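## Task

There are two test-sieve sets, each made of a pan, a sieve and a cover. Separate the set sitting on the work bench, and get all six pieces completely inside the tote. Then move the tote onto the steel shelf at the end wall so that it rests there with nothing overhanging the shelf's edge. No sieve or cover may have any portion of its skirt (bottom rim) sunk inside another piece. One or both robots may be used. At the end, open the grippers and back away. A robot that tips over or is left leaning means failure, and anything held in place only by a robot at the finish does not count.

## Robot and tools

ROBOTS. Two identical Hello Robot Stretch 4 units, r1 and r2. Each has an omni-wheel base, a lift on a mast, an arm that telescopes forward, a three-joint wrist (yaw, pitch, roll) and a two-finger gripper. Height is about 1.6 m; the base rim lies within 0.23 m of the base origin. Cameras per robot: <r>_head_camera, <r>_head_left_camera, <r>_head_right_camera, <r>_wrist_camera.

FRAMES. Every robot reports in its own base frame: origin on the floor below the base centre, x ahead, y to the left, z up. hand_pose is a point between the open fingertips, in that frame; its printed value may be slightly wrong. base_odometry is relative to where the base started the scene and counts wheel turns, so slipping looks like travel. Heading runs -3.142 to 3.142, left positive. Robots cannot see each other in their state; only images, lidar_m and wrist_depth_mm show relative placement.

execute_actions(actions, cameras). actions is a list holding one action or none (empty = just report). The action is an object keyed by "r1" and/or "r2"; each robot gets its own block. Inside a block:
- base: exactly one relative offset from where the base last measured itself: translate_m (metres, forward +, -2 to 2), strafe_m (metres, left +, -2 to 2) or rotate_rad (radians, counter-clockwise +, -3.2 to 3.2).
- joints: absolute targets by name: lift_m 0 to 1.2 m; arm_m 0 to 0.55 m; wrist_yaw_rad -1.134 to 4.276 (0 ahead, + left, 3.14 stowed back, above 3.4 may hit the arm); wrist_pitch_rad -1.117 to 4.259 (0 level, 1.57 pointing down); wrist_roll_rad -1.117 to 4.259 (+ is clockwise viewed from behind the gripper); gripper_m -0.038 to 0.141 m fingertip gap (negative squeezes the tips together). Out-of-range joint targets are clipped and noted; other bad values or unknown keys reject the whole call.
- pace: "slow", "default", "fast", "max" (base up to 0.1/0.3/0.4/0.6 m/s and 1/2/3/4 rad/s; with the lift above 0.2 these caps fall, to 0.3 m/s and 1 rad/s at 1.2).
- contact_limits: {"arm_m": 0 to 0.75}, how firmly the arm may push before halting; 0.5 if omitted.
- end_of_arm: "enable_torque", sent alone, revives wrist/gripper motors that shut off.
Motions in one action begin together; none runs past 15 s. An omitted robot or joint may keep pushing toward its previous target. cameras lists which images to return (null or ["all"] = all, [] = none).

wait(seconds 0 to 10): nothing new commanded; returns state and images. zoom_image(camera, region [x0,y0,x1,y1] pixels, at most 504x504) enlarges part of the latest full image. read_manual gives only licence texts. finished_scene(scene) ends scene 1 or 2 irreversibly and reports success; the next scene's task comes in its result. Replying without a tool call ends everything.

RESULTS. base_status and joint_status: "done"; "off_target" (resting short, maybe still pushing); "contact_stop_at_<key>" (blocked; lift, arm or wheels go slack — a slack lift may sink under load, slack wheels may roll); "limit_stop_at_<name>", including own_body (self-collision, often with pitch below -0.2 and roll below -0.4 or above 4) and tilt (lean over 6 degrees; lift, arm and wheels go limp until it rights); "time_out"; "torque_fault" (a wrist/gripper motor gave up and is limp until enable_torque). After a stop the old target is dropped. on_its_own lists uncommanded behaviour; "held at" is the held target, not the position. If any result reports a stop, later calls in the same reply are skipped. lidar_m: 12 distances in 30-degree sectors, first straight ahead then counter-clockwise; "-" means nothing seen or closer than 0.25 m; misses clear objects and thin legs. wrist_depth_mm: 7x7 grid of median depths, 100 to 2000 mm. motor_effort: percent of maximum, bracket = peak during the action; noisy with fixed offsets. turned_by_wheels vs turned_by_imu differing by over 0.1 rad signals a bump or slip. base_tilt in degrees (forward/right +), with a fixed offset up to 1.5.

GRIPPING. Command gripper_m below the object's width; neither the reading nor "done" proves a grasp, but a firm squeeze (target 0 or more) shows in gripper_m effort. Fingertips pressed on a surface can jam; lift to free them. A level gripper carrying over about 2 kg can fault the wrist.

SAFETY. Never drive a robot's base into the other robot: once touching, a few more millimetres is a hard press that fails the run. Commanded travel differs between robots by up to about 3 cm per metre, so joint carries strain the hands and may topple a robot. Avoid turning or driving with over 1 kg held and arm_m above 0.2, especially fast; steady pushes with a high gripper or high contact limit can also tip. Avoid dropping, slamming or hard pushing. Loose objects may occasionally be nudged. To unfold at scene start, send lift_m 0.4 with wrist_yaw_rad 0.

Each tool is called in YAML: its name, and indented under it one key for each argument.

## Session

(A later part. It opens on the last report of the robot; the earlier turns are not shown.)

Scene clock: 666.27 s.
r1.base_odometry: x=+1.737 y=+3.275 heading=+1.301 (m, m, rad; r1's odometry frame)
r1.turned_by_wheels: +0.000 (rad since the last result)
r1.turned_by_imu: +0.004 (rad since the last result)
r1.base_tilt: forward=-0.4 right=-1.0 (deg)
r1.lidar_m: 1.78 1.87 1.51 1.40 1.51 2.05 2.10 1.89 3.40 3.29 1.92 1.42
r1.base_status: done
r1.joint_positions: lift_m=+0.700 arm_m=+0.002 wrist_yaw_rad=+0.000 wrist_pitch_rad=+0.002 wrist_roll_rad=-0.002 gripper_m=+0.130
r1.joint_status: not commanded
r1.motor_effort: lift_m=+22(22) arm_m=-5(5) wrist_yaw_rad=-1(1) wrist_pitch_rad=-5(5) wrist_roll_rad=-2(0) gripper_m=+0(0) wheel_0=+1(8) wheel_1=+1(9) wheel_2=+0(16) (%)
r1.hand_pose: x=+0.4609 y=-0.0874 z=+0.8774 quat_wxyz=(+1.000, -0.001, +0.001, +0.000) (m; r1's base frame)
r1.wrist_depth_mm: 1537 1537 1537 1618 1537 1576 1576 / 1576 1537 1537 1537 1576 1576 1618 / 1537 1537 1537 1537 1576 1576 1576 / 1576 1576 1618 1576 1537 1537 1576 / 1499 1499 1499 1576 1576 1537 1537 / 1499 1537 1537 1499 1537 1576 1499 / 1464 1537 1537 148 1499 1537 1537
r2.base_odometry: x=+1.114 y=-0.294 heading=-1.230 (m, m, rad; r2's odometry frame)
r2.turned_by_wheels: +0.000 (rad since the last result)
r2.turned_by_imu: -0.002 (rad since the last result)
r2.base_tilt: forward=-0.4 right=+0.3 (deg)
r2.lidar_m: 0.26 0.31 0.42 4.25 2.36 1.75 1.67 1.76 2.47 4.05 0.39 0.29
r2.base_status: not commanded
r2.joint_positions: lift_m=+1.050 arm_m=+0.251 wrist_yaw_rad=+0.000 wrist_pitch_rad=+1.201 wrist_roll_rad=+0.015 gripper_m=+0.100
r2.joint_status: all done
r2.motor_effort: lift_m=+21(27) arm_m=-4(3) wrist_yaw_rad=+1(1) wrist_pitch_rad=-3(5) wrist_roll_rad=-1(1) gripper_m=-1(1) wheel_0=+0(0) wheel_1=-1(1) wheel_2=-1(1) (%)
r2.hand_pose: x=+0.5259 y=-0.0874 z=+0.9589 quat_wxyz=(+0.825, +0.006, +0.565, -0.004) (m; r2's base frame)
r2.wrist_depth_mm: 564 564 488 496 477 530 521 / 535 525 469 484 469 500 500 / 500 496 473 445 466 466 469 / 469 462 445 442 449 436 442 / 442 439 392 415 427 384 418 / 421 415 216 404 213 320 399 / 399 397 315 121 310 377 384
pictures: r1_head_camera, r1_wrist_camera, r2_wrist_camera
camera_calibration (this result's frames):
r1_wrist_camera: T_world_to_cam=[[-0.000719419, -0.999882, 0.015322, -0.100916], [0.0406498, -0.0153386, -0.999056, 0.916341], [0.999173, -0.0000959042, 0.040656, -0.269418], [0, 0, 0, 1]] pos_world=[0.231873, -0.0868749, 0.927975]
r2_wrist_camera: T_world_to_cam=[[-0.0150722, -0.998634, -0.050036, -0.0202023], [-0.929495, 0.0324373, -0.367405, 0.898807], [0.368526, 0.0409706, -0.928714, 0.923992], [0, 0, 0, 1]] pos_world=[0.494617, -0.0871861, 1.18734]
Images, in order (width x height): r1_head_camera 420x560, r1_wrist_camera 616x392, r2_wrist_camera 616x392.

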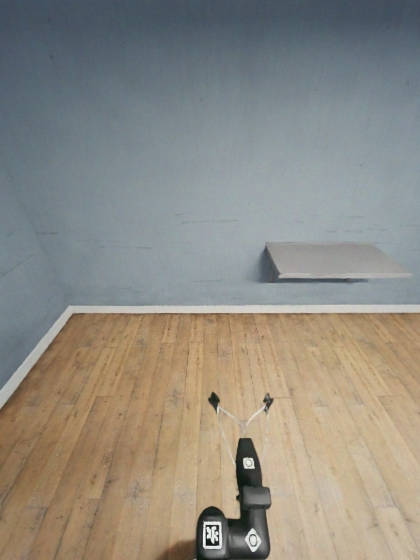

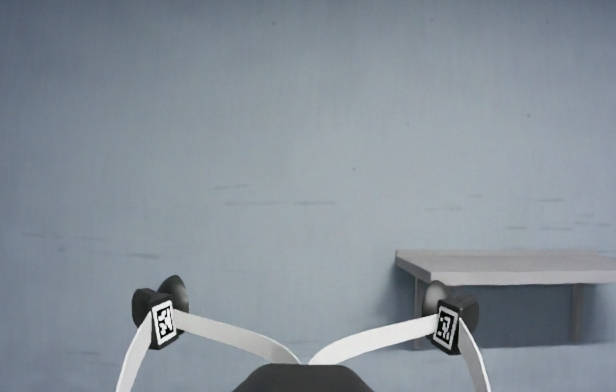

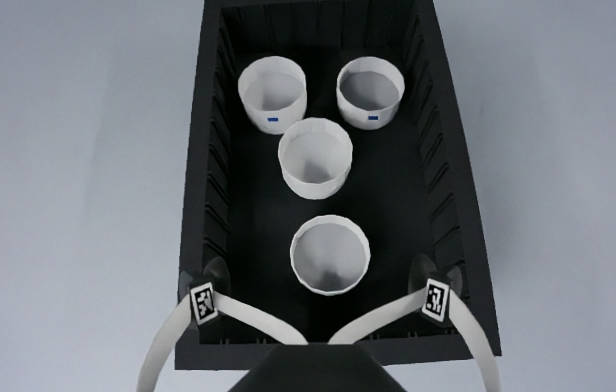

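execute_actions:
  actions:
    - {"r2": {"base": {"strafe_m": -0.275}, "joints": {"wrist_yaw_rad": 1.571, "wrist_pitch_rad": 1.38, "wrist_roll_rad": 1.571, "arm_m": 0.432, "gripper_m": 0.07}}, "r1": {"base": {"translate_m": 1.1}, "joints": {"wrist_yaw_rad": -1.1, "lift_m": 0.6}, "pace": "fast"}}
  cameras: ["r2_wrist_camera", "r2_head_left_camera", "r1_wrist_camera", "r1_head_right_camera"]

Scene clock: 748.57 s.
r1.base_odometry: x=+2.031 y=+4.335 heading=+1.301 (m, m, rad; r1's odometry frame)
r1.turned_by_wheels: +0.000 (rad since the last result)
r1.turned_by_imu: +0.001 (rad since the last result)
r1.base_tilt: forward=-0.4 right=-1.0 (deg)
r1.lidar_m: 0.67 0.69 0.99 1.43 1.49 2.06 - 3.14 3.45 0.94 0.53 0.67
r1.base_status: done
r1.joint_positions: lift_m=+0.600 arm_m=+0.001 wrist_yaw_rad=-1.100 wrist_pitch_rad=+0.002 wrist_roll_rad=-0.002 gripper_m=+0.130
r1.joint_status: all done
r1.motor_effort: lift_m=+19(23) arm_m=-5(5) wrist_yaw_rad=-3(6) wrist_pitch_rad=-5(4) wrist_roll_rad=+0(1) gripper_m=-1(0) wheel_0=+1(6) wheel_1=+1(10) wheel_2=+0(10) (%)
r1.hand_pose: x=+0.2255 y=-0.2967 z=+0.7777 quat_wxyz=(+0.853, +0.000, +0.001, -0.523) (m; r1's base frame)
r1.wrist_depth_mm: 544 668 891 1281 - - - / 544 676 904 1281 - - - / 554 676 904 1336 - - - / 554 676 891 1308 - - - / 549 603 661 699 831 - - / 544 603 455 433 430 - - / 549 615 820 148 1863 - -
r2.base_odometry: x=+0.855 y=-0.386 heading=-1.230 (m, m, rad; r2's odometry frame)
r2.turned_by_wheels: +0.000 (rad since the last result)
r2.turned_by_imu: -0.002 (rad since the last result)
r2.base_tilt: forward=-0.5 right=+0.3 (deg)
r2.lidar_m: 0.27 0.28 0.39 4.54 2.37 1.72 1.65 1.78 2.48 3.76 0.41 0.29
r2.base_status: done
r2.joint_positions: lift_m=+1.050 arm_m=+0.431 wrist_yaw_rad=+1.571 wrist_pitch_rad=+1.380 wrist_roll_rad=+1.571 gripper_m=+0.070
r2.joint_status: all done
r2.motor_effort: lift_m=+21(21) arm_m=+4(6) wrist_yaw_rad=+3(8) wrist_pitch_rad=-1(1) wrist_roll_rad=+1(5) gripper_m=-2(2) wheel_0=+0(6) wheel_1=+1(9) wheel_2=-1(2) (%)
r2.hand_pose: x=+0.6896 y=+0.0546 z=+0.9446 quat_wxyz=(+0.704, +0.067, +0.704, +0.067) (m; r2's base frame)
r2.wrist_depth_mm: 484 459 424 322 389 368 353 / 488 373 410 384 389 370 355 / 488 410 424 392 389 370 357 / 488 410 424 397 392 373 357 / 492 418 407 413 387 377 362 / 496 410 193 407 196 373 362 / 496 384 413 120 394 373 362
pictures: r1_head_right_camera, r1_wrist_camera, r2_head_left_camera, r2_wrist_camera
camera_calibration (this result's frames):
r1_wrist_camera: T_world_to_cam=[[-0.891234, -0.453286, 0.015322, 0.0541343], [0.00479661, -0.0432011, -0.999055, 0.822894], [0.453519, -0.890318, 0.0406765, -0.171263], [0, 0, 0, 1]] pos_world=[0.12197, -0.0923901, 0.828253]
r2_wrist_camera: T_world_to_cam=[[-0.0174739, -0.973121, -0.229632, 0.293293], [-0.99982, 0.0187138, -0.00322289, 0.746286], [0.00743356, 0.229535, -0.973272, 1.12541], [0, 0, 0, 1]] pos_world=[0.742911, 0.0131239, 1.16508]
Images, in order (width x height): r1_head_right_camera 420x672, r1_wrist_camera 616x392, r2_head_left_camera 420x672, r2_wrist_camera 616x392.

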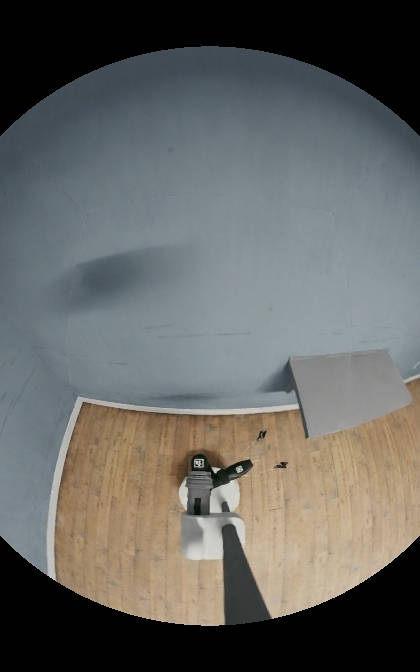

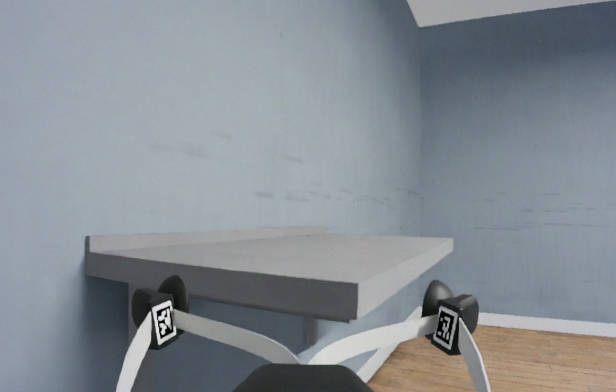

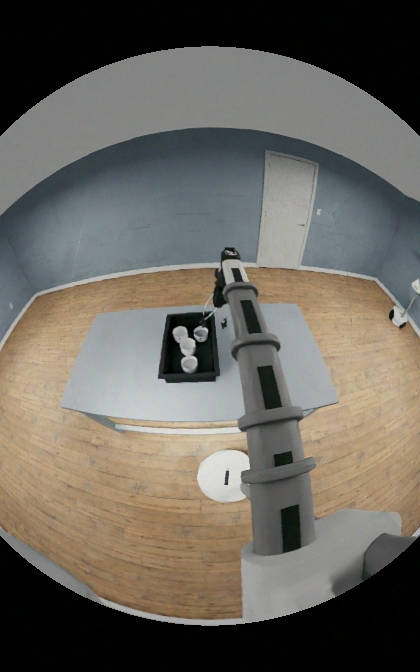

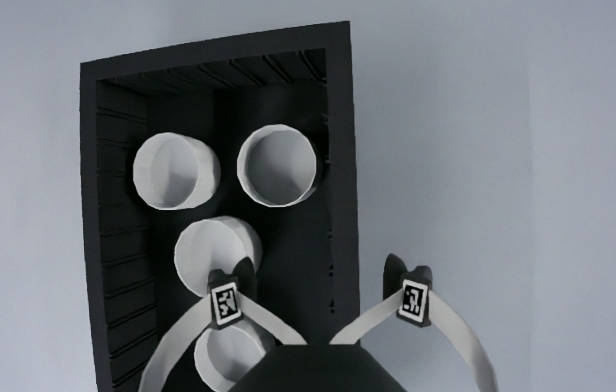

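execute_actions:
  actions:
    - {"r2": {"joints": {"lift_m": 0.96}}}
  cameras: ["r2_wrist_camera", "r2_head_left_camera"]

Scene clock: 761.20 s.
r1.base_odometry: x=+2.031 y=+4.335 heading=+1.301 (m, m, rad; r1's odometry frame)
r1.turned_by_wheels: +0.000 (rad since the last result)
r1.turned_by_imu: -0.001 (rad since the last result)
r1.base_tilt: forward=-0.4 right=-1.0 (deg)
r1.lidar_m: 0.67 0.72 1.00 1.43 1.49 2.08 - 3.13 3.43 0.96 0.52 0.67
r1.base_status: not commanded
r1.joint_positions: lift_m=+0.600 arm_m=+0.001 wrist_yaw_rad=-1.100 wrist_pitch_rad=+0.002 wrist_roll_rad=-0.002 gripper_m=+0.130
r1.joint_status: not commanded
r1.motor_effort: lift_m=+19(18) arm_m=-5(5) wrist_yaw_rad=-3(2) wrist_pitch_rad=-4(5) wrist_roll_rad=+0(0) gripper_m=+0(0) wheel_0=+1(1) wheel_1=+1(1) wheel_2=+0(0) (%)
r1.hand_pose: x=+0.2255 y=-0.2967 z=+0.7777 quat_wxyz=(+0.853, +0.000, +0.001, -0.523) (m; r1's base frame)
r1.wrist_depth_mm: 549 676 891 1255 - - - / 544 676 878 1255 - - - / 544 668 891 1308 - - - / 549 676 904 1308 - - - / 549 603 661 691 854 - - / 549 603 459 430 433 - - / 539 627 866 147 1863 - -
r2.base_odometry: x=+0.855 y=-0.386 heading=-1.230 (m, m, rad; r2's odometry frame)
r2.turned_by_wheels: +0.000 (rad since the last result)
r2.turned_by_imu: -0.001 (rad since the last result)
r2.base_tilt: forward=-0.5 right=+0.3 (deg)
r2.lidar_m: 0.26 0.29 0.42 4.52 2.38 1.73 1.67 1.76 2.44 3.76 0.39 0.31
r2.base_status: not commanded
r2.joint_positions: lift_m=+0.960 arm_m=+0.431 wrist_yaw_rad=+1.571 wrist_pitch_rad=+1.380 wrist_roll_rad=+1.571 gripper_m=+0.070
r2.joint_status: all done
r2.motor_effort: lift_m=+14(17) arm_m=+4(4) wrist_yaw_rad=+2(2) wrist_pitch_rad=-1(1) wrist_roll_rad=+1(1) gripper_m=-2(6) wheel_0=+0(0) wheel_1=+1(1) wheel_2=-1(1) (%)
r2.hand_pose: x=+0.6896 y=+0.0546 z=+0.8553 quat_wxyz=(+0.704, +0.067, +0.704, +0.067) (m; r2's base frame)
r2.wrist_depth_mm: 270 262 272 238 301 287 274 / 310 347 332 310 301 289 277 / 319 329 312 287 304 289 278 / 314 330 312 304 304 290 278 / 314 327 319 314 303 290 279 / 310 353 193 238 196 289 279 / 314 357 329 120 304 287 279
pictures: r2_head_left_camera, r2_wrist_camera
camera_calibration (this result's frames):
r2_wrist_camera: T_world_to_cam=[[-0.017474, -0.973121, -0.229632, 0.272778], [-0.99982, 0.0187139, -0.00322287, 0.746001], [0.00743356, 0.229535, -0.973272, 1.03845], [0, 0, 0, 1]] pos_world=[0.742913, 0.0131239, 1.07574]
Images, in order (width x height): r2_head_left_camera 420x672, r2_wrist_camera 616x392.

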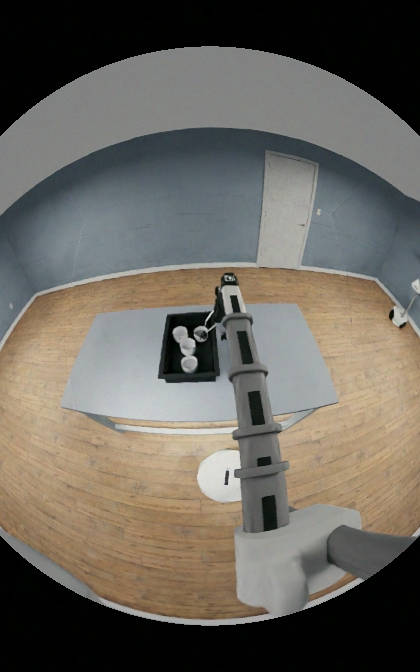

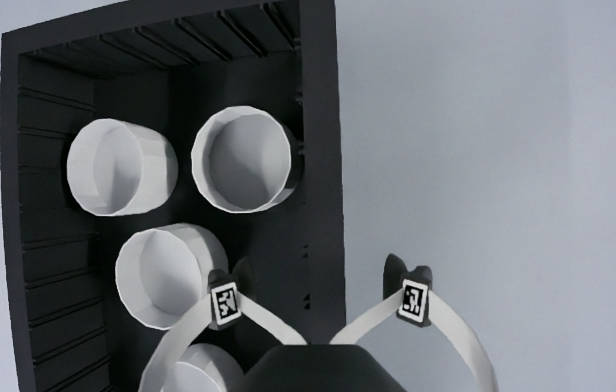

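execute_actions:
  actions:
    - {"r2": {"joints": {"lift_m": 0.915}}}
  cameras: ["r2_wrist_camera", "r2_head_left_camera"]

Scene clock: 769.50 s.
r1.base_odometry: x=+2.031 y=+4.335 heading=+1.301 (m, m, rad; r1's odometry frame)
r1.turned_by_wheels: +0.000 (rad since the last result)
r1.turned_by_imu: -0.001 (rad since the last result)
r1.base_tilt: forward=-0.4 right=-1.0 (deg)
r1.lidar_m: 0.67 0.68 1.01 1.43 1.48 2.07 - 3.13 3.43 0.94 0.54 0.66
r1.base_status: not commanded
r1.joint_positions: lift_m=+0.600 arm_m=+0.001 wrist_yaw_rad=-1.100 wrist_pitch_rad=+0.002 wrist_roll_rad=-0.002 gripper_m=+0.130
r1.joint_status: not commanded
r1.motor_effort: lift_m=+19(18) arm_m=-5(5) wrist_yaw_rad=-2(2) wrist_pitch_rad=-4(3) wrist_roll_rad=-1(1) gripper_m=-1(1) wheel_0=+1(1) wheel_1=+1(1) wheel_2=+0(0) (%)
r1.hand_pose: x=+0.2255 y=-0.2967 z=+0.7777 quat_wxyz=(+0.853, +0.000, +0.001, -0.523) (m; r1's base frame)
r1.wrist_depth_mm: 544 661 891 1255 - - - / 549 668 891 1255 - - - / 554 668 878 1255 - - - / 554 676 891 1308 - - - / 549 603 661 683 820 - - / 544 609 455 427 430 - - / 544 621 842 148 1921 - -
r2.base_odometry: x=+0.855 y=-0.386 heading=-1.230 (m, m, rad; r2's odometry frame)
r2.turned_by_wheels: +0.000 (rad since the last result)
r2.turned_by_imu: -0.001 (rad since the last result)
r2.base_tilt: forward=-0.4 right=+0.4 (deg)
r2.lidar_m: 0.27 0.30 0.41 4.52 2.36 1.75 1.67 1.74 2.44 3.76 0.41 0.28
r2.base_status: not commanded
r2.joint_positions: lift_m=+0.915 arm_m=+0.431 wrist_yaw_rad=+1.571 wrist_pitch_rad=+1.380 wrist_roll_rad=+1.571 gripper_m=+0.070
r2.joint_status: all done
r2.motor_effort: lift_m=+14(11) arm_m=+4(4) wrist_yaw_rad=+3(3) wrist_pitch_rad=-1(2) wrist_roll_rad=+0(1) gripper_m=+1(4) wheel_0=+0(0) wheel_1=+2(1) wheel_2=-1(1) (%)
r2.hand_pose: x=+0.6896 y=+0.0546 z=+0.8103 quat_wxyz=(+0.704, +0.067, +0.704, +0.067) (m; r2's base frame)
r2.wrist_depth_mm: 257 258 272 183 257 244 - / 310 301 279 183 258 245 236 / 286 282 265 229 258 247 236 / 286 294 267 266 259 248 239 / 312 277 283 268 259 248 238 / 300 273 194 183 196 246 238 / 314 306 287 120 260 245 -
pictures: r2_head_left_camera, r2_wrist_camera
camera_calibration (this result's frames):
r2_wrist_camera: T_world_to_cam=[[-0.0174741, -0.973121, -0.229632, 0.262448], [-0.99982, 0.0187141, -0.00322289, 0.745858], [0.00743361, 0.229535, -0.973272, 0.994674], [0, 0, 0, 1]] pos_world=[0.742915, 0.0131238, 1.03076]
Images, in order (width x height): r2_head_left_camera 420x672, r2_wrist_camera 616x392.

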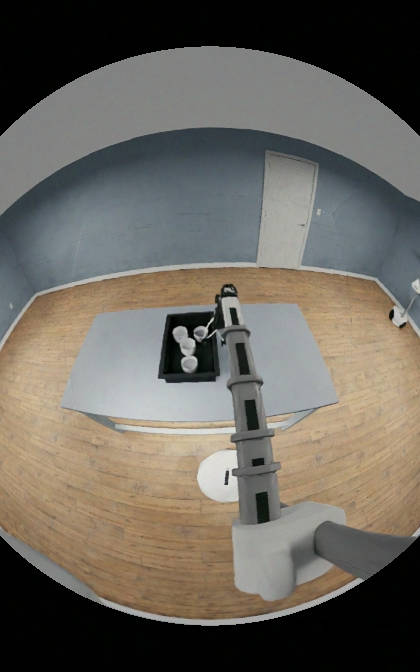

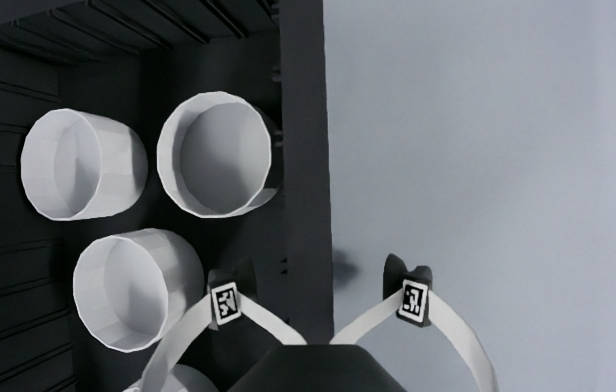

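execute_actions:
  actions:
    - {"r2": {"base": {"strafe_m": 0.007}, "joints": {"lift_m": 0.907, "gripper_m": 0.03}, "pace": "slow"}}
  cameras: ["r2_wrist_camera"]

Scene clock: 778.57 s.
r1.base_odometry: x=+2.031 y=+4.335 heading=+1.301 (m, m, rad; r1's odometry frame)
r1.turned_by_wheels: +0.000 (rad since the last result)
r1.turned_by_imu: -0.001 (rad since the last result)
r1.base_tilt: forward=-0.4 right=-1.0 (deg)
r1.lidar_m: 0.66 0.71 0.99 1.43 1.50 2.08 - 3.14 3.42 0.93 0.52 0.69
r1.base_status: not commanded
r1.joint_positions: lift_m=+0.600 arm_m=+0.001 wrist_yaw_rad=-1.100 wrist_pitch_rad=+0.002 wrist_roll_rad=-0.002 gripper_m=+0.130
r1.joint_status: not commanded
r1.motor_effort: lift_m=+19(19) arm_m=-5(5) wrist_yaw_rad=-3(1) wrist_pitch_rad=-6(5) wrist_roll_rad=+1(1) gripper_m=-1(1) wheel_0=+1(1) wheel_1=+1(1) wheel_2=+0(0) (%)
r1.hand_pose: x=+0.2255 y=-0.2967 z=+0.7777 quat_wxyz=(+0.853, +0.000, +0.001, -0.523) (m; r1's base frame)
r1.wrist_depth_mm: 544 676 891 1255 - - - / 549 661 891 1281 - - - / 544 676 891 1281 - - - / 544 683 891 1308 - - - / 549 597 661 699 842 - - / 549 609 462 430 427 - - / 554 615 842 148 1921 - -
r2.base_odometry: x=+0.861 y=-0.384 heading=-1.230 (m, m, rad; r2's odometry frame)
r2.turned_by_wheels: +0.000 (rad since the last result)
r2.turned_by_imu: -0.001 (rad since the last result)
r2.base_tilt: forward=-0.5 right=+0.3 (deg)
r2.lidar_m: 0.26 0.30 0.42 4.51 2.39 1.75 1.67 1.78 2.43 3.77 0.40 0.29
r2.base_status: done
r2.joint_positions: lift_m=+0.907 arm_m=+0.431 wrist_yaw_rad=+1.571 wrist_pitch_rad=+1.380 wrist_roll_rad=+1.571 gripper_m=+0.030
r2.joint_status: all done
r2.motor_effort: lift_m=+13(12) arm_m=+4(4) wrist_yaw_rad=+3(2) wrist_pitch_rad=-2(2) wrist_roll_rad=+0(0) gripper_m=-5(2) wheel_0=-1(4) wheel_1=-1(3) wheel_2=+0(2) (%)
r2.hand_pose: x=+0.6896 y=+0.0546 z=+0.8023 quat_wxyz=(+0.704, +0.067, +0.704, +0.067) (m; r2's base frame)
r2.wrist_depth_mm: 257 260 268 173 250 236 - / 303 291 272 174 251 237 229 / 274 267 256 175 252 239 230 / 277 277 256 175 252 240 231 / 304 266 276 214 252 240 231 / 291 265 194 175 191 241 232 / 307 276 278 119 253 237 -
pictures: r2_wrist_camera
camera_calibration (this result's frames):
r2_wrist_camera: T_world_to_cam=[[-0.01746, -0.973121, -0.229632, 0.260602], [-0.99982, 0.0186995, -0.00322289, 0.745833], [0.00743028, 0.229535, -0.973272, 0.986885], [0, 0, 0, 1]] pos_world=[0.742916, 0.0131259, 1.02275]
Images, in order (width x height): r2_wrist_camera 616x392.

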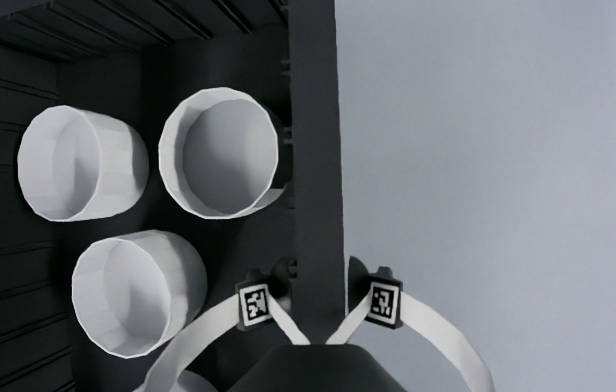

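execute_actions:
  actions:
    - {"r2": {"joints": {"gripper_m": -0.005}, "pace": "slow"}}
  cameras: ["r2_wrist_camera"]

Scene clock: 783.77 s.
r1.base_odometry: x=+2.031 y=+4.335 heading=+1.301 (m, m, rad; r1's odometry frame)
r1.turned_by_wheels: +0.000 (rad since the last result)
r1.turned_by_imu: -0.001 (rad since the last result)
r1.base_tilt: forward=-0.4 right=-1.0 (deg)
r1.lidar_m: 0.67 0.74 0.98 1.43 1.50 2.09 - 3.13 3.43 0.97 0.53 0.68
r1.base_status: not commanded
r1.joint_positions: lift_m=+0.600 arm_m=+0.001 wrist_yaw_rad=-1.100 wrist_pitch_rad=+0.002 wrist_roll_rad=-0.002 gripper_m=+0.130
r1.joint_status: not commanded
r1.motor_effort: lift_m=+19(18) arm_m=-5(5) wrist_yaw_rad=-3(1) wrist_pitch_rad=-5(5) wrist_roll_rad=+0(1) gripper_m=+0(2) wheel_0=+1(1) wheel_1=+1(1) wheel_2=+0(0) (%)
r1.hand_pose: x=+0.2255 y=-0.2967 z=+0.7777 quat_wxyz=(+0.853, +0.000, +0.001, -0.523) (m; r1's base frame)
r1.wrist_depth_mm: 544 661 891 1308 - - - / 544 668 891 1308 - - - / 559 668 891 1308 - - - / 549 668 904 1308 - - - / 544 603 661 699 831 - - / 549 597 466 433 433 - - / 539 621 854 148 1863 - -
r2.base_odometry: x=+0.861 y=-0.384 heading=-1.230 (m, m, rad; r2's odometry frame)
r2.turned_by_wheels: +0.000 (rad since the last result)
r2.turned_by_imu: -0.001 (rad since the last result)
r2.base_tilt: forward=-0.4 right=+0.4 (deg)
r2.lidar_m: 0.27 0.27 0.42 4.54 2.35 1.74 1.68 1.76 2.44 3.72 0.40 0.30
r2.base_status: not commanded
r2.joint_positions: lift_m=+0.907 arm_m=+0.431 wrist_yaw_rad=+1.571 wrist_pitch_rad=+1.382 wrist_roll_rad=+1.571 gripper_m=-0.005
r2.joint_status: all done
r2.motor_effort: lift_m=+16(15) arm_m=+4(4) wrist_yaw_rad=+2(2) wrist_pitch_rad=-6(5) wrist_roll_rad=+1(0) gripper_m=-12(10) wheel_0=-1(1) wheel_1=-1(1) wheel_2=+0(0) (%)
r2.hand_pose: x=+0.6896 y=+0.0542 z=+0.8020 quat_wxyz=(+0.704, +0.067, +0.704, +0.067) (m; r2's base frame)
r2.wrist_depth_mm: 258 260 265 170 247 235 - / 298 289 267 171 248 236 227 / 272 270 252 171 249 237 228 / 272 272 253 171 251 237 229 / 301 262 273 172 250 239 230 / 290 263 186 173 186 238 231 / 303 258 277 129 251 235 -
pictures: r2_wrist_camera
camera_calibration (this result's frames):
r2_wrist_camera: T_world_to_cam=[[-0.0174035, -0.973457, -0.228208, 0.259001], [-0.999821, 0.0186288, -0.00321582, 0.745826], [0.0073817, 0.228112, -0.973607, 0.987119], [0, 0, 0, 1]] pos_world=[0.742914, 0.0130589, 1.02257]
Images, in order (width x height): r2_wrist_camera 616x392.

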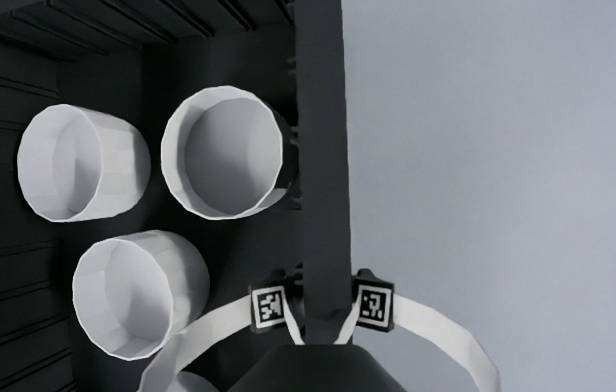

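execute_actions:
  actions:
    - {"r2": {"joints": {"gripper_m": -0.035}, "pace": "slow"}}
  cameras: ["r2_wrist_camera", "r2_head_left_camera"]

Scene clock: 793.30 s.
r1.base_odometry: x=+2.031 y=+4.335 heading=+1.301 (m, m, rad; r1's odometry frame)
r1.turned_by_wheels: +0.000 (rad since the last result)
r1.turned_by_imu: -0.001 (rad since the last result)
r1.base_tilt: forward=-0.4 right=-1.0 (deg)
r1.lidar_m: 0.67 0.71 1.03 1.43 1.50 2.08 - 3.15 3.42 0.97 0.53 0.67
r1.base_status: not commanded
r1.joint_positions: lift_m=+0.600 arm_m=+0.001 wrist_yaw_rad=-1.100 wrist_pitch_rad=+0.002 wrist_roll_rad=-0.002 gripper_m=+0.130
r1.joint_status: not commanded
r1.motor_effort: lift_m=+19(19) arm_m=-5(5) wrist_yaw_rad=-2(3) wrist_pitch_rad=-4(4) wrist_roll_rad=+1(0) gripper_m=-1(1) wheel_0=+1(1) wheel_1=+1(1) wheel_2=+0(0) (%)
r1.hand_pose: x=+0.2255 y=-0.2967 z=+0.7777 quat_wxyz=(+0.853, +0.000, +0.001, -0.523) (m; r1's base frame)
r1.wrist_depth_mm: 544 676 878 1308 - - - / 554 668 878 1281 - - - / 549 676 891 1308 - - - / 544 676 891 1308 - - - / 554 603 661 699 820 - - / 539 603 459 430 430 - - / 544 621 854 148 1921 - -
r2.base_odometry: x=+0.861 y=-0.384 heading=-1.230 (m, m, rad; r2's odometry frame)
r2.turned_by_wheels: +0.000 (rad since the last result)
r2.turned_by_imu: -0.001 (rad since the last result)
r2.base_tilt: forward=-0.4 right=+0.3 (deg)
r2.lidar_m: 0.25 0.28 0.38 4.52 2.39 1.73 1.67 1.77 2.45 3.74 0.39 0.28
r2.base_status: not commanded
r2.joint_positions: lift_m=+0.907 arm_m=+0.431 wrist_yaw_rad=+1.571 wrist_pitch_rad=+1.383 wrist_roll_rad=+1.571 gripper_m=-0.034
r2.joint_status: all done
r2.motor_effort: lift_m=+16(16) arm_m=+4(4) wrist_yaw_rad=+2(2) wrist_pitch_rad=-10(11) wrist_roll_rad=+0(0) gripper_m=-24(24) wheel_0=-1(1) wheel_1=-1(1) wheel_2=+0(0) (%)
r2.hand_pose: x=+0.6896 y=+0.0538 z=+0.8019 quat_wxyz=(+0.704, +0.066, +0.704, +0.066) (m; r2's base frame)
r2.wrist_depth_mm: 257 263 260 163 247 234 - / 298 285 260 163 247 236 227 / 268 257 247 163 249 237 228 / 268 268 247 164 250 237 229 / 300 257 267 164 250 238 230 / 285 259 182 165 180 236 230 / 298 242 270 119 251 235 -
pictures: r2_head_left_camera, r2_wrist_camera
camera_calibration (this result's frames):
r2_wrist_camera: T_world_to_cam=[[-0.0174033, -0.973824, -0.226638, 0.257289], [-0.999821, 0.0186233, -0.00324589, 0.745859], [0.00738168, 0.226541, -0.973974, 0.987484], [0, 0, 0, 1]] pos_world=[0.742914, 0.0129576, 1.02252]
Images, in order (width x height): r2_head_left_camera 420x672, r2_wrist_camera 616x392.

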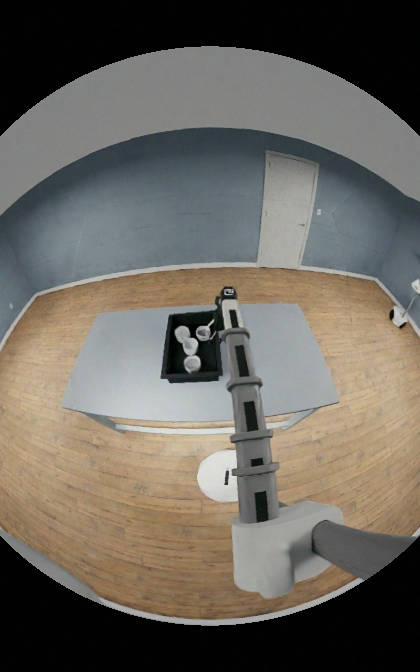

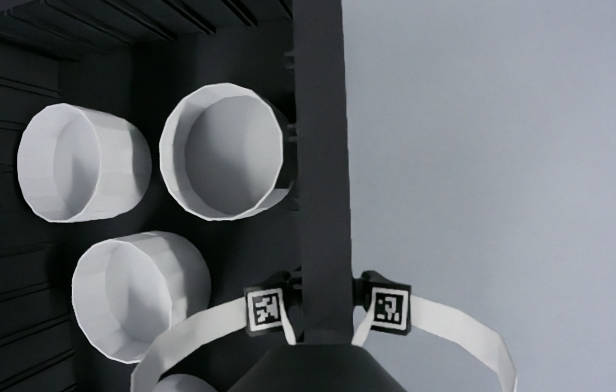

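execute_actions:
  actions:
    - {"r2": {"joints": {"lift_m": 0.927}, "pace": "slow"}}
  cameras: ["r2_wrist_camera", "r2_head_left_camera"]

Scene clock: 797.57 s.
r1.base_odometry: x=+2.031 y=+4.335 heading=+1.301 (m, m, rad; r1's odometry frame)
r1.turned_by_wheels: +0.000 (rad since the last result)
r1.turned_by_imu: -0.001 (rad since the last result)
r1.base_tilt: forward=-0.4 right=-0.9 (deg)
r1.lidar_m: 0.68 0.73 1.02 1.43 1.51 2.09 - 3.14 3.39 0.96 0.52 0.67
r1.base_status: not commanded
r1.joint_positions: lift_m=+0.600 arm_m=+0.001 wrist_yaw_rad=-1.100 wrist_pitch_rad=+0.002 wrist_roll_rad=-0.002 gripper_m=+0.130
r1.joint_status: not commanded
r1.motor_effort: lift_m=+18(19) arm_m=-5(5) wrist_yaw_rad=-2(2) wrist_pitch_rad=-4(4) wrist_roll_rad=+0(0) gripper_m=-2(3) wheel_0=+1(1) wheel_1=+1(1) wheel_2=+0(0) (%)
r1.hand_pose: x=+0.2255 y=-0.2967 z=+0.7777 quat_wxyz=(+0.853, +0.000, +0.001, -0.523) (m; r1's base frame)
r1.wrist_depth_mm: 544 668 891 1281 - - - / 549 668 891 1281 - - - / 554 676 891 1308 - - - / 549 683 891 1281 - - - / 549 597 661 707 842 - - / 549 591 459 430 427 - - / 544 621 842 148 1863 - -
r2.base_odometry: x=+0.861 y=-0.384 heading=-1.230 (m, m, rad; r2's odometry frame)
r2.turned_by_wheels: +0.000 (rad since the last result)
r2.turned_by_imu: -0.001 (rad since the last result)
r2.base_tilt: forward=-0.4 right=+0.3 (deg)
r2.lidar_m: 0.26 0.27 0.42 4.50 2.36 1.74 1.68 1.77 2.48 3.75 0.42 0.28
r2.base_status: not commanded
r2.joint_positions: lift_m=+0.926 arm_m=+0.431 wrist_yaw_rad=+1.571 wrist_pitch_rad=+1.384 wrist_roll_rad=+1.571 gripper_m=-0.034
r2.joint_status: all done
r2.motor_effort: lift_m=+25(22) arm_m=+4(4) wrist_yaw_rad=+2(2) wrist_pitch_rad=-11(12) wrist_roll_rad=+0(0) gripper_m=-21(22) wheel_0=-1(1) wheel_1=-1(1) wheel_2=+0(0) (%)
r2.hand_pose: x=+0.6896 y=+0.0536 z=+0.8212 quat_wxyz=(+0.704, +0.066, +0.704, +0.066) (m; r2's base frame)
r2.wrist_depth_mm: 256 260 265 163 265 252 - / 300 301 271 163 266 253 244 / 279 279 251 164 267 255 245 / 279 282 253 165 268 255 246 / 298 271 271 166 270 257 247 / 294 268 182 167 180 253 248 / 297 260 279 135 268 252 -
pictures: r2_head_left_camera, r2_wrist_camera
camera_calibration (this result's frames):
r2_wrist_camera: T_world_to_cam=[[-0.0174035, -0.973938, -0.226144, 0.261113], [-0.999821, 0.0186219, -0.00325529, 0.745934], [0.00738168, 0.226047, -0.974088, 1.00639], [0, 0, 0, 1]] pos_world=[0.742916, 0.0129257, 1.04179]
Images, in order (width x height): r2_head_left_camera 420x672, r2_wrist_camera 616x392.

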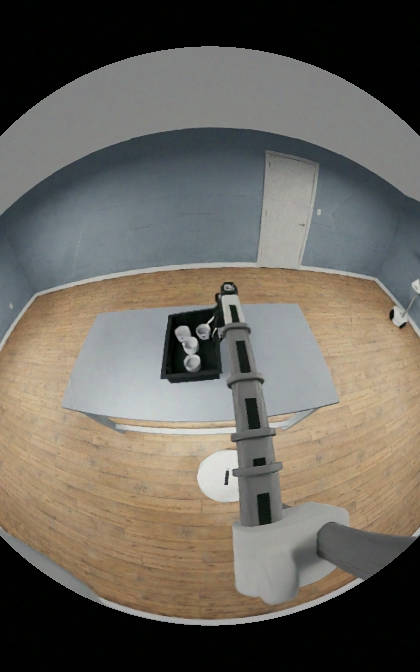

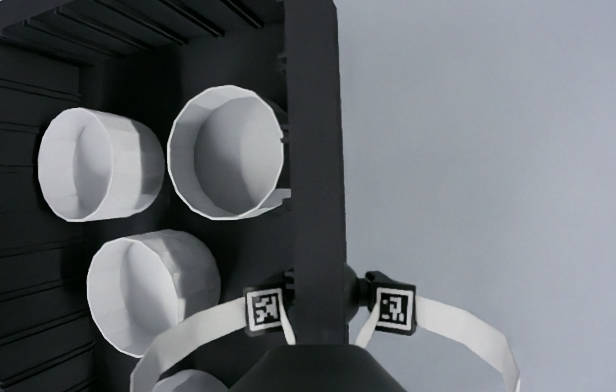

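execute_actions:
  actions:
    - {"r2": {"base": {"strafe_m": -0.028}, "joints": {"wrist_pitch_rad": 1.28, "lift_m": 0.92}, "pace": "slow"}}
  cameras: ["r2_wrist_camera", "r2_head_left_camera"]

Scene clock: 816.10 s.
r1.base_odometry: x=+2.031 y=+4.335 heading=+1.301 (m, m, rad; r1's odometry frame)
r1.turned_by_wheels: +0.000 (rad since the last result)
r1.turned_by_imu: -0.001 (rad since the last result)
r1.base_tilt: forward=-0.4 right=-1.0 (deg)
r1.lidar_m: 0.67 0.71 1.00 1.42 1.47 2.09 - 3.13 3.41 0.95 0.53 0.66
r1.base_status: not commanded
r1.joint_positions: lift_m=+0.600 arm_m=+0.001 wrist_yaw_rad=-1.100 wrist_pitch_rad=+0.002 wrist_roll_rad=-0.002 gripper_m=+0.130
r1.joint_status: not commanded
r1.motor_effort: lift_m=+19(18) arm_m=-5(5) wrist_yaw_rad=-4(3) wrist_pitch_rad=-5(4) wrist_roll_rad=+0(1) gripper_m=+1(1) wheel_0=+1(1) wheel_1=+1(1) wheel_2=+0(0) (%)
r1.hand_pose: x=+0.2255 y=-0.2967 z=+0.7777 quat_wxyz=(+0.853, +0.000, +0.001, -0.523) (m; r1's base frame)
r1.wrist_depth_mm: 549 668 878 1281 - - - / 549 683 878 1308 - - - / 549 676 891 1255 - - - / 549 668 904 1308 - - - / 549 603 661 691 842 - - / 549 597 459 430 427 - - / 544 621 854 148 1921 - -
r2.base_odometry: x=+0.835 y=-0.393 heading=-1.230 (m, m, rad; r2's odometry frame)
r2.turned_by_wheels: +0.000 (rad since the last result)
r2.turned_by_imu: -0.001 (rad since the last result)
r2.base_tilt: forward=-0.4 right=+0.3 (deg)
r2.lidar_m: 0.27 0.29 0.39 4.57 2.38 1.74 1.66 1.76 2.48 3.72 0.41 0.28
r2.base_status: done
r2.joint_positions: lift_m=+0.920 arm_m=+0.431 wrist_yaw_rad=+1.571 wrist_pitch_rad=+1.286 wrist_roll_rad=+1.571 gripper_m=-0.034
r2.joint_status: all done
r2.motor_effort: lift_m=+16(22) arm_m=+4(4) wrist_yaw_rad=+2(3) wrist_pitch_rad=-16(26) wrist_roll_rad=+0(1) gripper_m=-21(24) wheel_0=+0(6) wheel_1=-2(3) wheel_2=-1(2) (%)
r2.hand_pose: x=+0.6896 y=+0.0812 z=+0.8215 quat_wxyz=(+0.700, +0.100, +0.700, +0.100) (m; r2's base frame)
r2.wrist_depth_mm: 249 254 267 165 262 243 - / 297 317 279 166 262 245 232 / 291 287 264 166 263 246 233 / 291 289 265 167 265 246 234 / 297 290 285 166 264 248 235 / 293 287 182 167 179 243 236 / 296 320 287 134 265 246 -
pictures: r2_head_left_camera, r2_wrist_camera
camera_calibration (this result's frames):
r2_wrist_camera: T_world_to_cam=[[-0.0172235, -0.947085, -0.320519, 0.363229], [-0.999825, 0.0186615, -0.00141511, 0.7439], [0.00732159, 0.320439, -0.947241, 0.970781], [0, 0, 0, 1]] pos_world=[0.742918, 0.0190507, 1.03704]
Images, in order (width x height): r2_head_left_camera 420x672, r2_wrist_camera 616x392.

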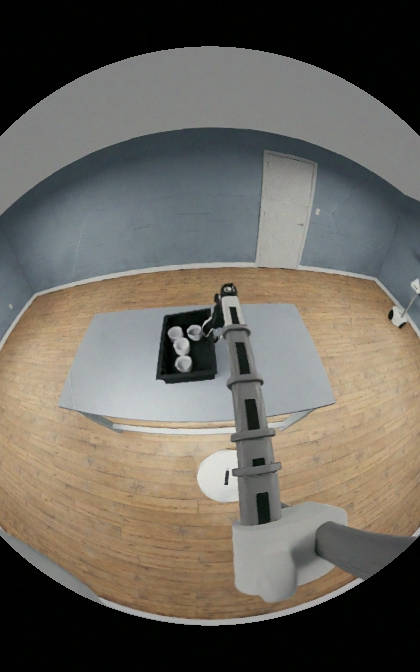

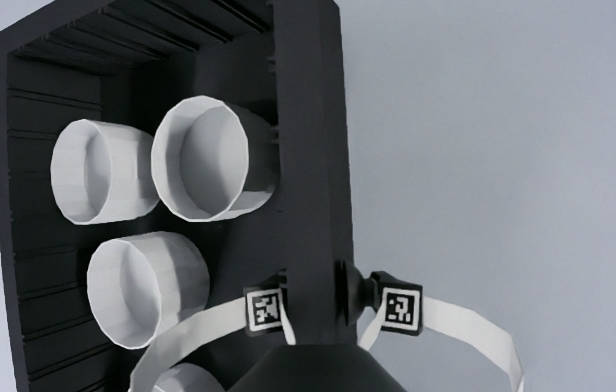

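execute_actions:
  actions:
    - {"r2": {"joints": {"lift_m": 0.898}, "pace": "slow"}}
  cameras: ["r2_wrist_camera"]

Scene clock: 822.27 s.
r1.base_odometry: x=+2.031 y=+4.335 heading=+1.301 (m, m, rad; r1's odometry frame)
r1.turned_by_wheels: +0.000 (rad since the last result)
r1.turned_by_imu: -0.001 (rad since the last result)
r1.base_tilt: forward=-0.4 right=-1.0 (deg)
r1.lidar_m: 0.66 0.73 0.99 1.43 1.45 2.09 - 3.16 3.41 0.97 0.51 0.69
r1.base_status: not commanded
r1.joint_positions: lift_m=+0.600 arm_m=+0.001 wrist_yaw_rad=-1.100 wrist_pitch_rad=+0.002 wrist_roll_rad=-0.002 gripper_m=+0.130
r1.joint_status: not commanded
r1.motor_effort: lift_m=+19(19) arm_m=-5(5) wrist_yaw_rad=-3(2) wrist_pitch_rad=-5(4) wrist_roll_rad=+0(0) gripper_m=+0(1) wheel_0=+1(1) wheel_1=+1(1) wheel_2=+0(0) (%)
r1.hand_pose: x=+0.2255 y=-0.2967 z=+0.7777 quat_wxyz=(+0.853, +0.000, +0.001, -0.523) (m; r1's base frame)
r1.wrist_depth_mm: 544 668 891 1281 - - - / 554 668 891 1255 - - - / 554 683 904 1308 - - - / 549 676 891 1281 - - - / 554 597 661 699 831 - - / 539 597 459 430 433 - - / 549 627 842 148 1983 - -
r2.base_odometry: x=+0.835 y=-0.393 heading=-1.230 (m, m, rad; r2's odometry frame)
r2.turned_by_wheels: +0.000 (rad since the last result)
r2.turned_by_imu: -0.001 (rad since the last result)
r2.base_tilt: forward=-0.4 right=+0.4 (deg)
r2.lidar_m: 0.25 0.28 0.40 4.55 2.35 1.75 1.69 1.78 2.47 3.75 0.37 0.28
r2.base_status: not commanded
r2.joint_positions: lift_m=+0.898 arm_m=+0.431 wrist_yaw_rad=+1.571 wrist_pitch_rad=+1.286 wrist_roll_rad=+1.571 gripper_m=-0.034
r2.joint_status: all done
r2.motor_effort: lift_m=+16(12) arm_m=+4(4) wrist_yaw_rad=+1(1) wrist_pitch_rad=-18(18) wrist_roll_rad=+0(0) gripper_m=-22(24) wheel_0=+0(0) wheel_1=-2(2) wheel_2=-1(1) (%)
r2.hand_pose: x=+0.6896 y=+0.0810 z=+0.7994 quat_wxyz=(+0.700, +0.100, +0.700, +0.100) (m; r2's base frame)
r2.wrist_depth_mm: 247 255 264 203 240 224 - / 298 303 271 164 241 224 214 / 285 267 254 164 242 226 213 / 285 270 257 166 242 226 215 / 287 276 278 166 243 227 216 / 277 274 185 165 180 223 216 / 296 258 278 120 243 224 -
pictures: r2_wrist_camera
camera_calibration (this result's frames):
r2_wrist_camera: T_world_to_cam=[[-0.0172235, -0.947265, -0.319989, 0.355614], [-0.999825, 0.0186608, -0.00142564, 0.743883], [0.00732169, 0.319908, -0.94742, 0.950156], [0, 0, 0, 1]] pos_world=[0.742921, 0.0190164, 1.01505]
Images, in order (width x height): r2_wrist_camera 616x392.

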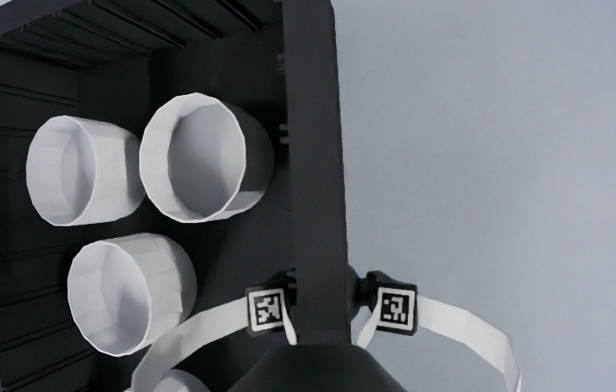

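execute_actions:
  actions:
    - {"r2": {"joints": {"gripper_m": 0.06}, "pace": "slow"}, "r1": {"base": {"translate_m": -2.0}, "joints": {"wrist_yaw_rad": 0.0}, "pace": "fast"}}
  cameras: ["r2_wrist_camera"]

Scene clock: 869.53 s.
r1.base_odometry: x=+1.497 y=+2.408 heading=+1.301 (m, m, rad; r1's odometry frame)
r1.turned_by_wheels: +0.000 (rad since the last result)
r1.turned_by_imu: -0.007 (rad since the last result)
r1.base_tilt: forward=-0.4 right=-1.0 (deg)
r1.lidar_m: 2.31 2.07 1.51 1.40 1.51 2.03 2.10 1.08 1.30 3.28 3.43 2.33
r1.base_status: done
r1.joint_positions: lift_m=+0.600 arm_m=+0.001 wrist_yaw_rad=+0.000 wrist_pitch_rad=+0.002 wrist_roll_rad=-0.002 gripper_m=+0.130
r1.joint_status: all done
r1.motor_effort: lift_m=+18(19) arm_m=-5(5) wrist_yaw_rad=-1(5) wrist_pitch_rad=-5(4) wrist_roll_rad=+0(1) gripper_m=+0(2) wheel_0=-1(8) wheel_1=+0(8) wheel_2=+0(11) (%)
r1.hand_pose: x=+0.4609 y=-0.0875 z=+0.7777 quat_wxyz=(+1.000, -0.001, +0.001, +0.000) (m; r1's base frame)
r1.wrist_depth_mm: - - - - - - - / - - - - - - - / - - - - - - - / - - - - - - - / - - - - - - - / - - - - - - - / - 1863 - 148 - - -
r2.base_odometry: x=+0.835 y=-0.393 heading=-1.230 (m, m, rad; r2's odometry frame)
r2.turned_by_wheels: +0.000 (rad since the last result)
r2.turned_by_imu: -0.003 (rad since the last result)
r2.base_tilt: forward=-0.4 right=+0.3 (deg)
r2.lidar_m: 0.26 0.27 0.41 4.55 2.38 1.77 1.66 1.77 2.47 3.71 0.41 0.31
r2.base_status: not commanded
r2.joint_positions: lift_m=+0.898 arm_m=+0.431 wrist_yaw_rad=+1.571 wrist_pitch_rad=+1.281 wrist_roll_rad=+1.571 gripper_m=+0.060
r2.joint_status: all done
r2.motor_effort: lift_m=+16(16) arm_m=+4(4) wrist_yaw_rad=+2(3) wrist_pitch_rad=-4(18) wrist_roll_rad=+0(0) gripper_m=-1(18) wheel_0=-1(1) wheel_1=-2(2) wheel_2=-2(2) (%)
r2.hand_pose: x=+0.6896 y=+0.0824 z=+0.7999 quat_wxyz=(+0.700, +0.102, +0.700, +0.102) (m; r2's base frame)
r2.wrist_depth_mm: 250 253 270 172 243 226 - / 297 307 278 173 244 226 215 / 296 273 263 174 244 228 216 / 289 276 266 172 245 229 216 / 293 281 282 173 243 229 217 / 286 281 200 172 198 228 218 / 297 306 286 120 246 225 -
pictures: r2_wrist_camera
camera_calibration (this result's frames):
r2_wrist_camera: T_world_to_cam=[[-0.0175813, -0.945605, -0.324842, 0.361054], [-0.999818, 0.0190458, -0.00132898, 0.74378], [0.00744357, 0.32476, -0.945767, 0.948304], [0, 0, 0, 1]] pos_world=[0.742934, 0.0192772, 1.01515]
Images, in order (width x height): r2_wrist_camera 616x392.

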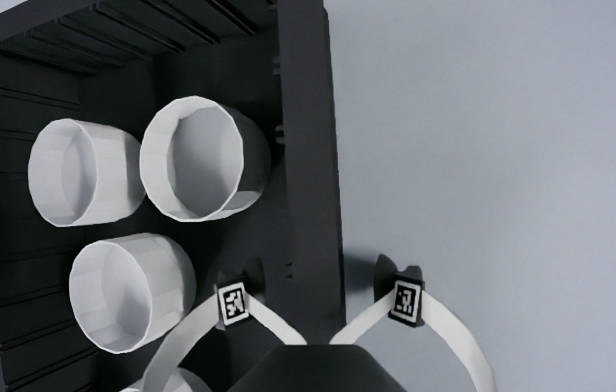

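execute_actions:
  actions:
    - {"r2": {"joints": {"gripper_m": 0.085}}, "r1": {"base": {"translate_m": -0.6}, "pace": "fast"}}
  cameras: []

execute_actions:
  actions:
    - {"r2": {"joints": {"lift_m": 1.05}}, "r1": {"base": {"translate_m": -1.124}, "joints": {"lift_m": 1.05, "wrist_yaw_rad": 3.1416}, "pace": "fast"}}
  cameras: ["r2_wrist_camera"]

Scene clock: 882.97 s.
r1.base_odometry: x=+1.337 y=+1.830 heading=+1.300 (m, m, rad; r1's odometry frame)
r1.turned_by_wheels: +0.000 (rad since the last result)
r1.turned_by_imu: -0.003 (rad since the last result)
r1.base_tilt: forward=-0.4 right=-1.0 (deg)
r1.lidar_m: 2.90 2.06 1.49 1.42 1.51 2.09 - 0.76 0.61 1.28 3.40 2.99
r1.base_status: done
r1.joint_positions: lift_m=+0.600 arm_m=+0.001 wrist_yaw_rad=+0.000 wrist_pitch_rad=+0.002 wrist_roll_rad=-0.002 gripper_m=+0.130
r1.joint_status: not commanded
r1.motor_effort: lift_m=+19(18) arm_m=-5(5) wrist_yaw_rad=-1(1) wrist_pitch_rad=-4(4) wrist_roll_rad=+0(0) gripper_m=+0(1) wheel_0=-1(9) wheel_1=-1(8) wheel_2=-1(17) (%)
r1.hand_pose: x=+0.4609 y=-0.0875 z=+0.7777 quat_wxyz=(+1.000, -0.001, +0.001, +0.000) (m; r1's base frame)
r1.wrist_depth_mm: - - - - - - - / - - - - - - - / - - - - - - - / - - - - - - - / - - - - - - - / - - - - - - - / - 1921 - 148 - - -
r2.base_odometry: x=+0.835 y=-0.393 heading=-1.230 (m, m, rad; r2's odometry frame)
r2.turned_by_wheels: +0.000 (rad since the last result)
r2.turned_by_imu: -0.001 (rad since the last result)
r2.base_tilt: forward=-0.4 right=+0.3 (deg)
r2.lidar_m: 0.25 0.28 0.38 4.56 2.37 1.69 1.67 1.74 2.44 3.71 0.38 0.29
r2.base_status: not commanded
r2.joint_positions: lift_m=+0.898 arm_m=+0.431 wrist_yaw_rad=+1.571 wrist_pitch_rad=+1.280 wrist_roll_rad=+1.571 gripper_m=+0.085
r2.joint_status: all done
r2.motor_effort: lift_m=+16(16) arm_m=+4(4) wrist_yaw_rad=+2(2) wrist_pitch_rad=+0(5) wrist_roll_rad=-1(0) gripper_m=-3(2) wheel_0=-1(1) wheel_1=-2(2) wheel_2=-2(2) (%)
r2.hand_pose: x=+0.6896 y=+0.0828 z=+0.8000 quat_wxyz=(+0.700, +0.103, +0.700, +0.103) (m; r2's base frame)
r2.wrist_depth_mm: 250 252 270 173 244 225 - / 297 304 278 248 245 227 215 / 294 277 263 172 245 228 216 / 290 282 263 173 245 229 216 / 298 282 282 174 247 229 217 / 285 281 201 172 199 227 217 / 297 297 287 123 245 225 -
pictures: none
No camera images: the call's "cameras" was empty. Leave "cameras" out to get every camera's image.

Scene clock: 887.07 s.
r1.base_odometry: x=+1.036 y=+0.747 heading=+1.300 (m, m, rad; r1's odometry frame)
r1.turned_by_wheels: +0.000 (rad since the last result)
r1.turned_by_imu: -0.004 (rad since the last result)
r1.base_tilt: forward=-0.4 right=-1.0 (deg)
r1.lidar_m: 4.02 2.09 1.51 1.44 1.50 2.09 - 0.77 0.53 0.51 0.55 0.77
r1.base_status: done
r1.joint_positions: lift_m=+1.050 arm_m=+0.001 wrist_yaw_rad=+3.141 wrist_pitch_rad=+0.002 wrist_roll_rad=-0.002 gripper_m=+0.130
r1.joint_status: all done
r1.motor_effort: lift_m=+23(26) arm_m=-5(5) wrist_yaw_rad=-1(6) wrist_pitch_rad=-4(4) wrist_roll_rad=+1(0) gripper_m=-1(1) wheel_0=-1(7) wheel_1=-1(9) wheel_2=+2(21) (%)
r1.hand_pose: x=-0.1161 y=+0.0875 z=+1.2274 quat_wxyz=(+0.000, -0.001, -0.001, +1.000) (m; r1's base frame)
r1.wrist_depth_mm: - 144 - - - - - / - 118 179 - - - 1983 / - 121 163 - - - 1921 / 111 141 208 - - - 1983 / 224 - - - - - 1921 / - - - - - - 1921 / - - - 148 - - -
r2.base_odometry: x=+0.835 y=-0.393 heading=-1.230 (m, m, rad; r2's odometry frame)
r2.turned_by_wheels: +0.000 (rad since the last result)
r2.turned_by_imu: -0.001 (rad since the last result)
r2.base_tilt: forward=-0.4 right=+0.4 (deg)
r2.lidar_m: 0.27 0.27 0.40 4.53 2.36 1.74 1.68 1.79 2.48 3.73 0.39 0.28
r2.base_status: not commanded
r2.joint_positions: lift_m=+1.050 arm_m=+0.431 wrist_yaw_rad=+1.571 wrist_pitch_rad=+1.280 wrist_roll_rad=+1.571 gripper_m=+0.085
r2.joint_status: all done
r2.motor_effort: lift_m=+21(23) arm_m=+4(4) wrist_yaw_rad=+2(1) wrist_pitch_rad=-1(1) wrist_roll_rad=+0(0) gripper_m=-2(4) wheel_0=-1(1) wheel_1=-2(2) wheel_2=-2(1) (%)
r2.hand_pose: x=+0.6896 y=+0.0826 z=+0.9515 quat_wxyz=(+0.700, +0.102, +0.700, +0.102) (m; r2's base frame)
r2.wrist_depth_mm: 544 504 455 338 384 364 343 / 549 418 389 407 387 364 345 / 554 433 445 413 387 366 349 / 554 424 442 413 387 368 345 / 564 442 421 421 384 368 349 / 559 436 201 424 213 362 351 / 569 469 439 120 392 364 351
pictures: r2_wrist_camera
camera_calibration (this result's frames):
r2_wrist_camera: T_world_to_cam=[[-0.0173722, -0.945329, -0.325655, 0.411156], [-0.999822, 0.0188258, -0.0013127, 0.743967], [0.00737167, 0.325575, -0.945488, 1.09133], [0, 0, 0, 1]] pos_world=[0.742932, 0.019361, 1.16672]
Images, in order (width x height): r2_wrist_camera 616x392.

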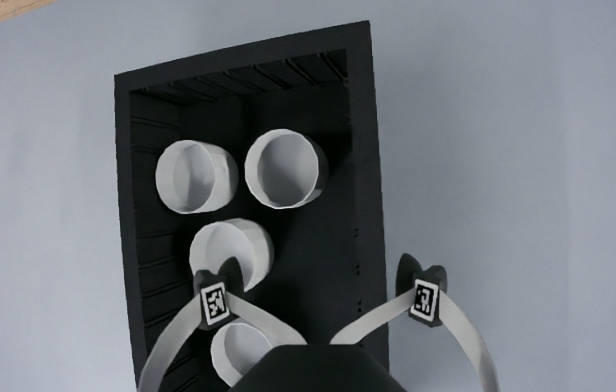

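execute_actions:
  actions:
    - {"r2": {"base": {"strafe_m": 0.237}, "joints": {"wrist_yaw_rad": 0.0, "wrist_pitch_rad": 1.45, "arm_m": 0.27, "gripper_m": 0.065}}, "r1": {"base": {"rotate_rad": -1.571}, "joints": {"wrist_pitch_rad": 1.69, "wrist_roll_rad": 1.571, "gripper_m": 0.065}}}
  cameras: ["r2_wrist_camera", "r1_head_camera", "r1_wrist_camera", "r2_head_right_camera"]

Scene clock: 911.80 s.
r1.base_odometry: x=+1.037 y=+0.747 heading=-0.270 (m, m, rad; r1's odometry frame)
r1.turned_by_wheels: -1.570 (rad since the last result)
r1.turned_by_imu: -1.604 (rad since the last result)
r1.base_tilt: forward=-0.4 right=-1.0 (deg)
r1.lidar_m: 0.49 0.53 0.73 3.99 2.07 1.52 1.44 1.53 2.06 4.31 0.76 0.54
r1.base_status: done
r1.joint_positions: lift_m=+1.050 arm_m=+0.001 wrist_yaw_rad=+3.141 wrist_pitch_rad=+1.689 wrist_roll_rad=+1.571 gripper_m=+0.065
r1.joint_status: all done
r1.motor_effort: lift_m=+23(23) arm_m=-5(5) wrist_yaw_rad=+0(1) wrist_pitch_rad=+4(5) wrist_roll_rad=+1(6) gripper_m=-4(2) wheel_0=+3(6) wheel_1=+3(7) wheel_2=+5(8) (%)
r1.hand_pose: x=+0.2065 y=+0.0874 z=+0.9416 quat_wxyz=(+0.529, -0.529, +0.469, +0.469) (m; r1's base frame)
r1.wrist_depth_mm: 1078 1118 1138 1205 1255 1255 459 / 1078 1118 1160 1182 1205 1229 452 / 1078 1118 1118 1160 1182 1281 455 / 1060 1098 1138 1138 1205 1229 452 / 1042 891 946 1160 1205 1205 449 / 1060 891 214 1138 220 1182 445 / 1042 597 1098 144 1160 1229 449
r2.base_odometry: x=+1.058 y=-0.314 heading=-1.230 (m, m, rad; r2's odometry frame)
r2.turned_by_wheels: +0.000 (rad since the last result)
r2.turned_by_imu: -0.002 (rad since the last result)
r2.base_tilt: forward=-0.4 right=+0.3 (deg)
r2.lidar_m: 0.26 0.27 0.43 4.31 2.36 1.73 1.67 1.75 2.46 3.98 0.41 0.28
r2.base_status: done
r2.joint_positions: lift_m=+1.050 arm_m=+0.271 wrist_yaw_rad=+0.001 wrist_pitch_rad=+1.450 wrist_roll_rad=+1.571 gripper_m=+0.065
r2.joint_status: all done
r2.motor_effort: lift_m=+21(21) arm_m=-5(4) wrist_yaw_rad=+0(6) wrist_pitch_rad=-2(1) wrist_roll_rad=+0(0) gripper_m=-3(3) wheel_0=+1(8) wheel_1=-2(10) wheel_2=+0(1) (%)
r2.hand_pose: x=+0.4764 y=-0.0874 z=+0.9415 quat_wxyz=(+0.529, +0.529, +0.469, -0.469) (m; r2's base frame)
r2.wrist_depth_mm: 452 436 421 404 392 382 1098 / 452 436 421 404 394 382 1078 / 452 436 418 336 394 382 1098 / 445 433 415 404 397 382 891 / 430 433 421 404 392 384 891 / 449 410 197 394 199 382 904 / 424 407 421 120 394 382 1118
pictures: r1_head_camera, r1_wrist_camera, r2_head_right_camera, r2_wrist_camera
camera_calibration (this result's frames):
r1_wrist_camera: T_world_to_cam=[[0.9928, 0.0134041, 0.119034, -0.318689], [0.0184135, -0.998986, -0.0410848, 0.182019], [0.118363, 0.0429808, -0.99204, 1.13272], [0, 0, 0, 1]] pos_world=[0.178971, 0.137421, 1.16912]
r2_wrist_camera: T_world_to_cam=[[-0.986837, 0.0168716, -0.160837, 0.634181], [0.0178251, 0.999831, -0.00448724, 0.137938], [0.160734, -0.00729511, -0.986971, 1.07572], [0, 0, 0, 1]] pos_world=[0.45047, -0.140767, 1.16432]
Images, in order (width x height): r1_head_camera 420x560, r1_wrist_camera 616x392, r2_head_right_camera 420x672, r2_wrist_camera 616x392.

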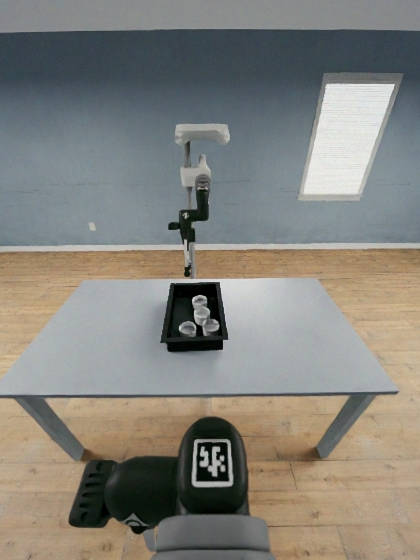

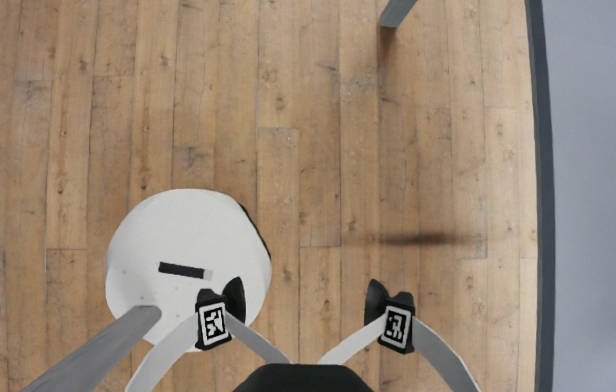

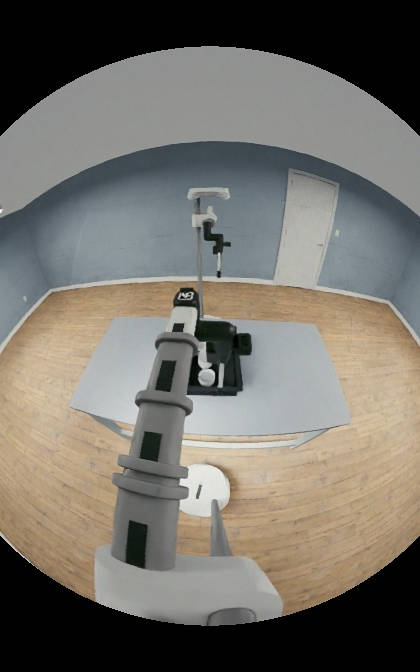

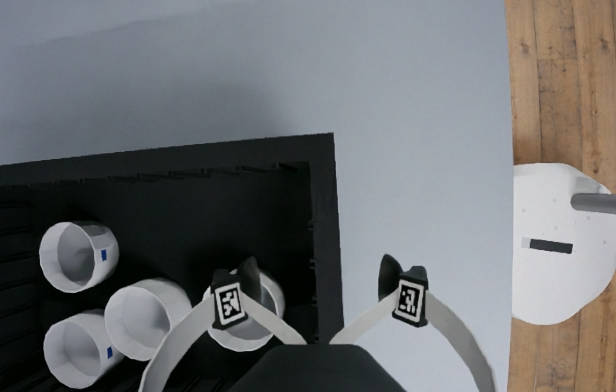

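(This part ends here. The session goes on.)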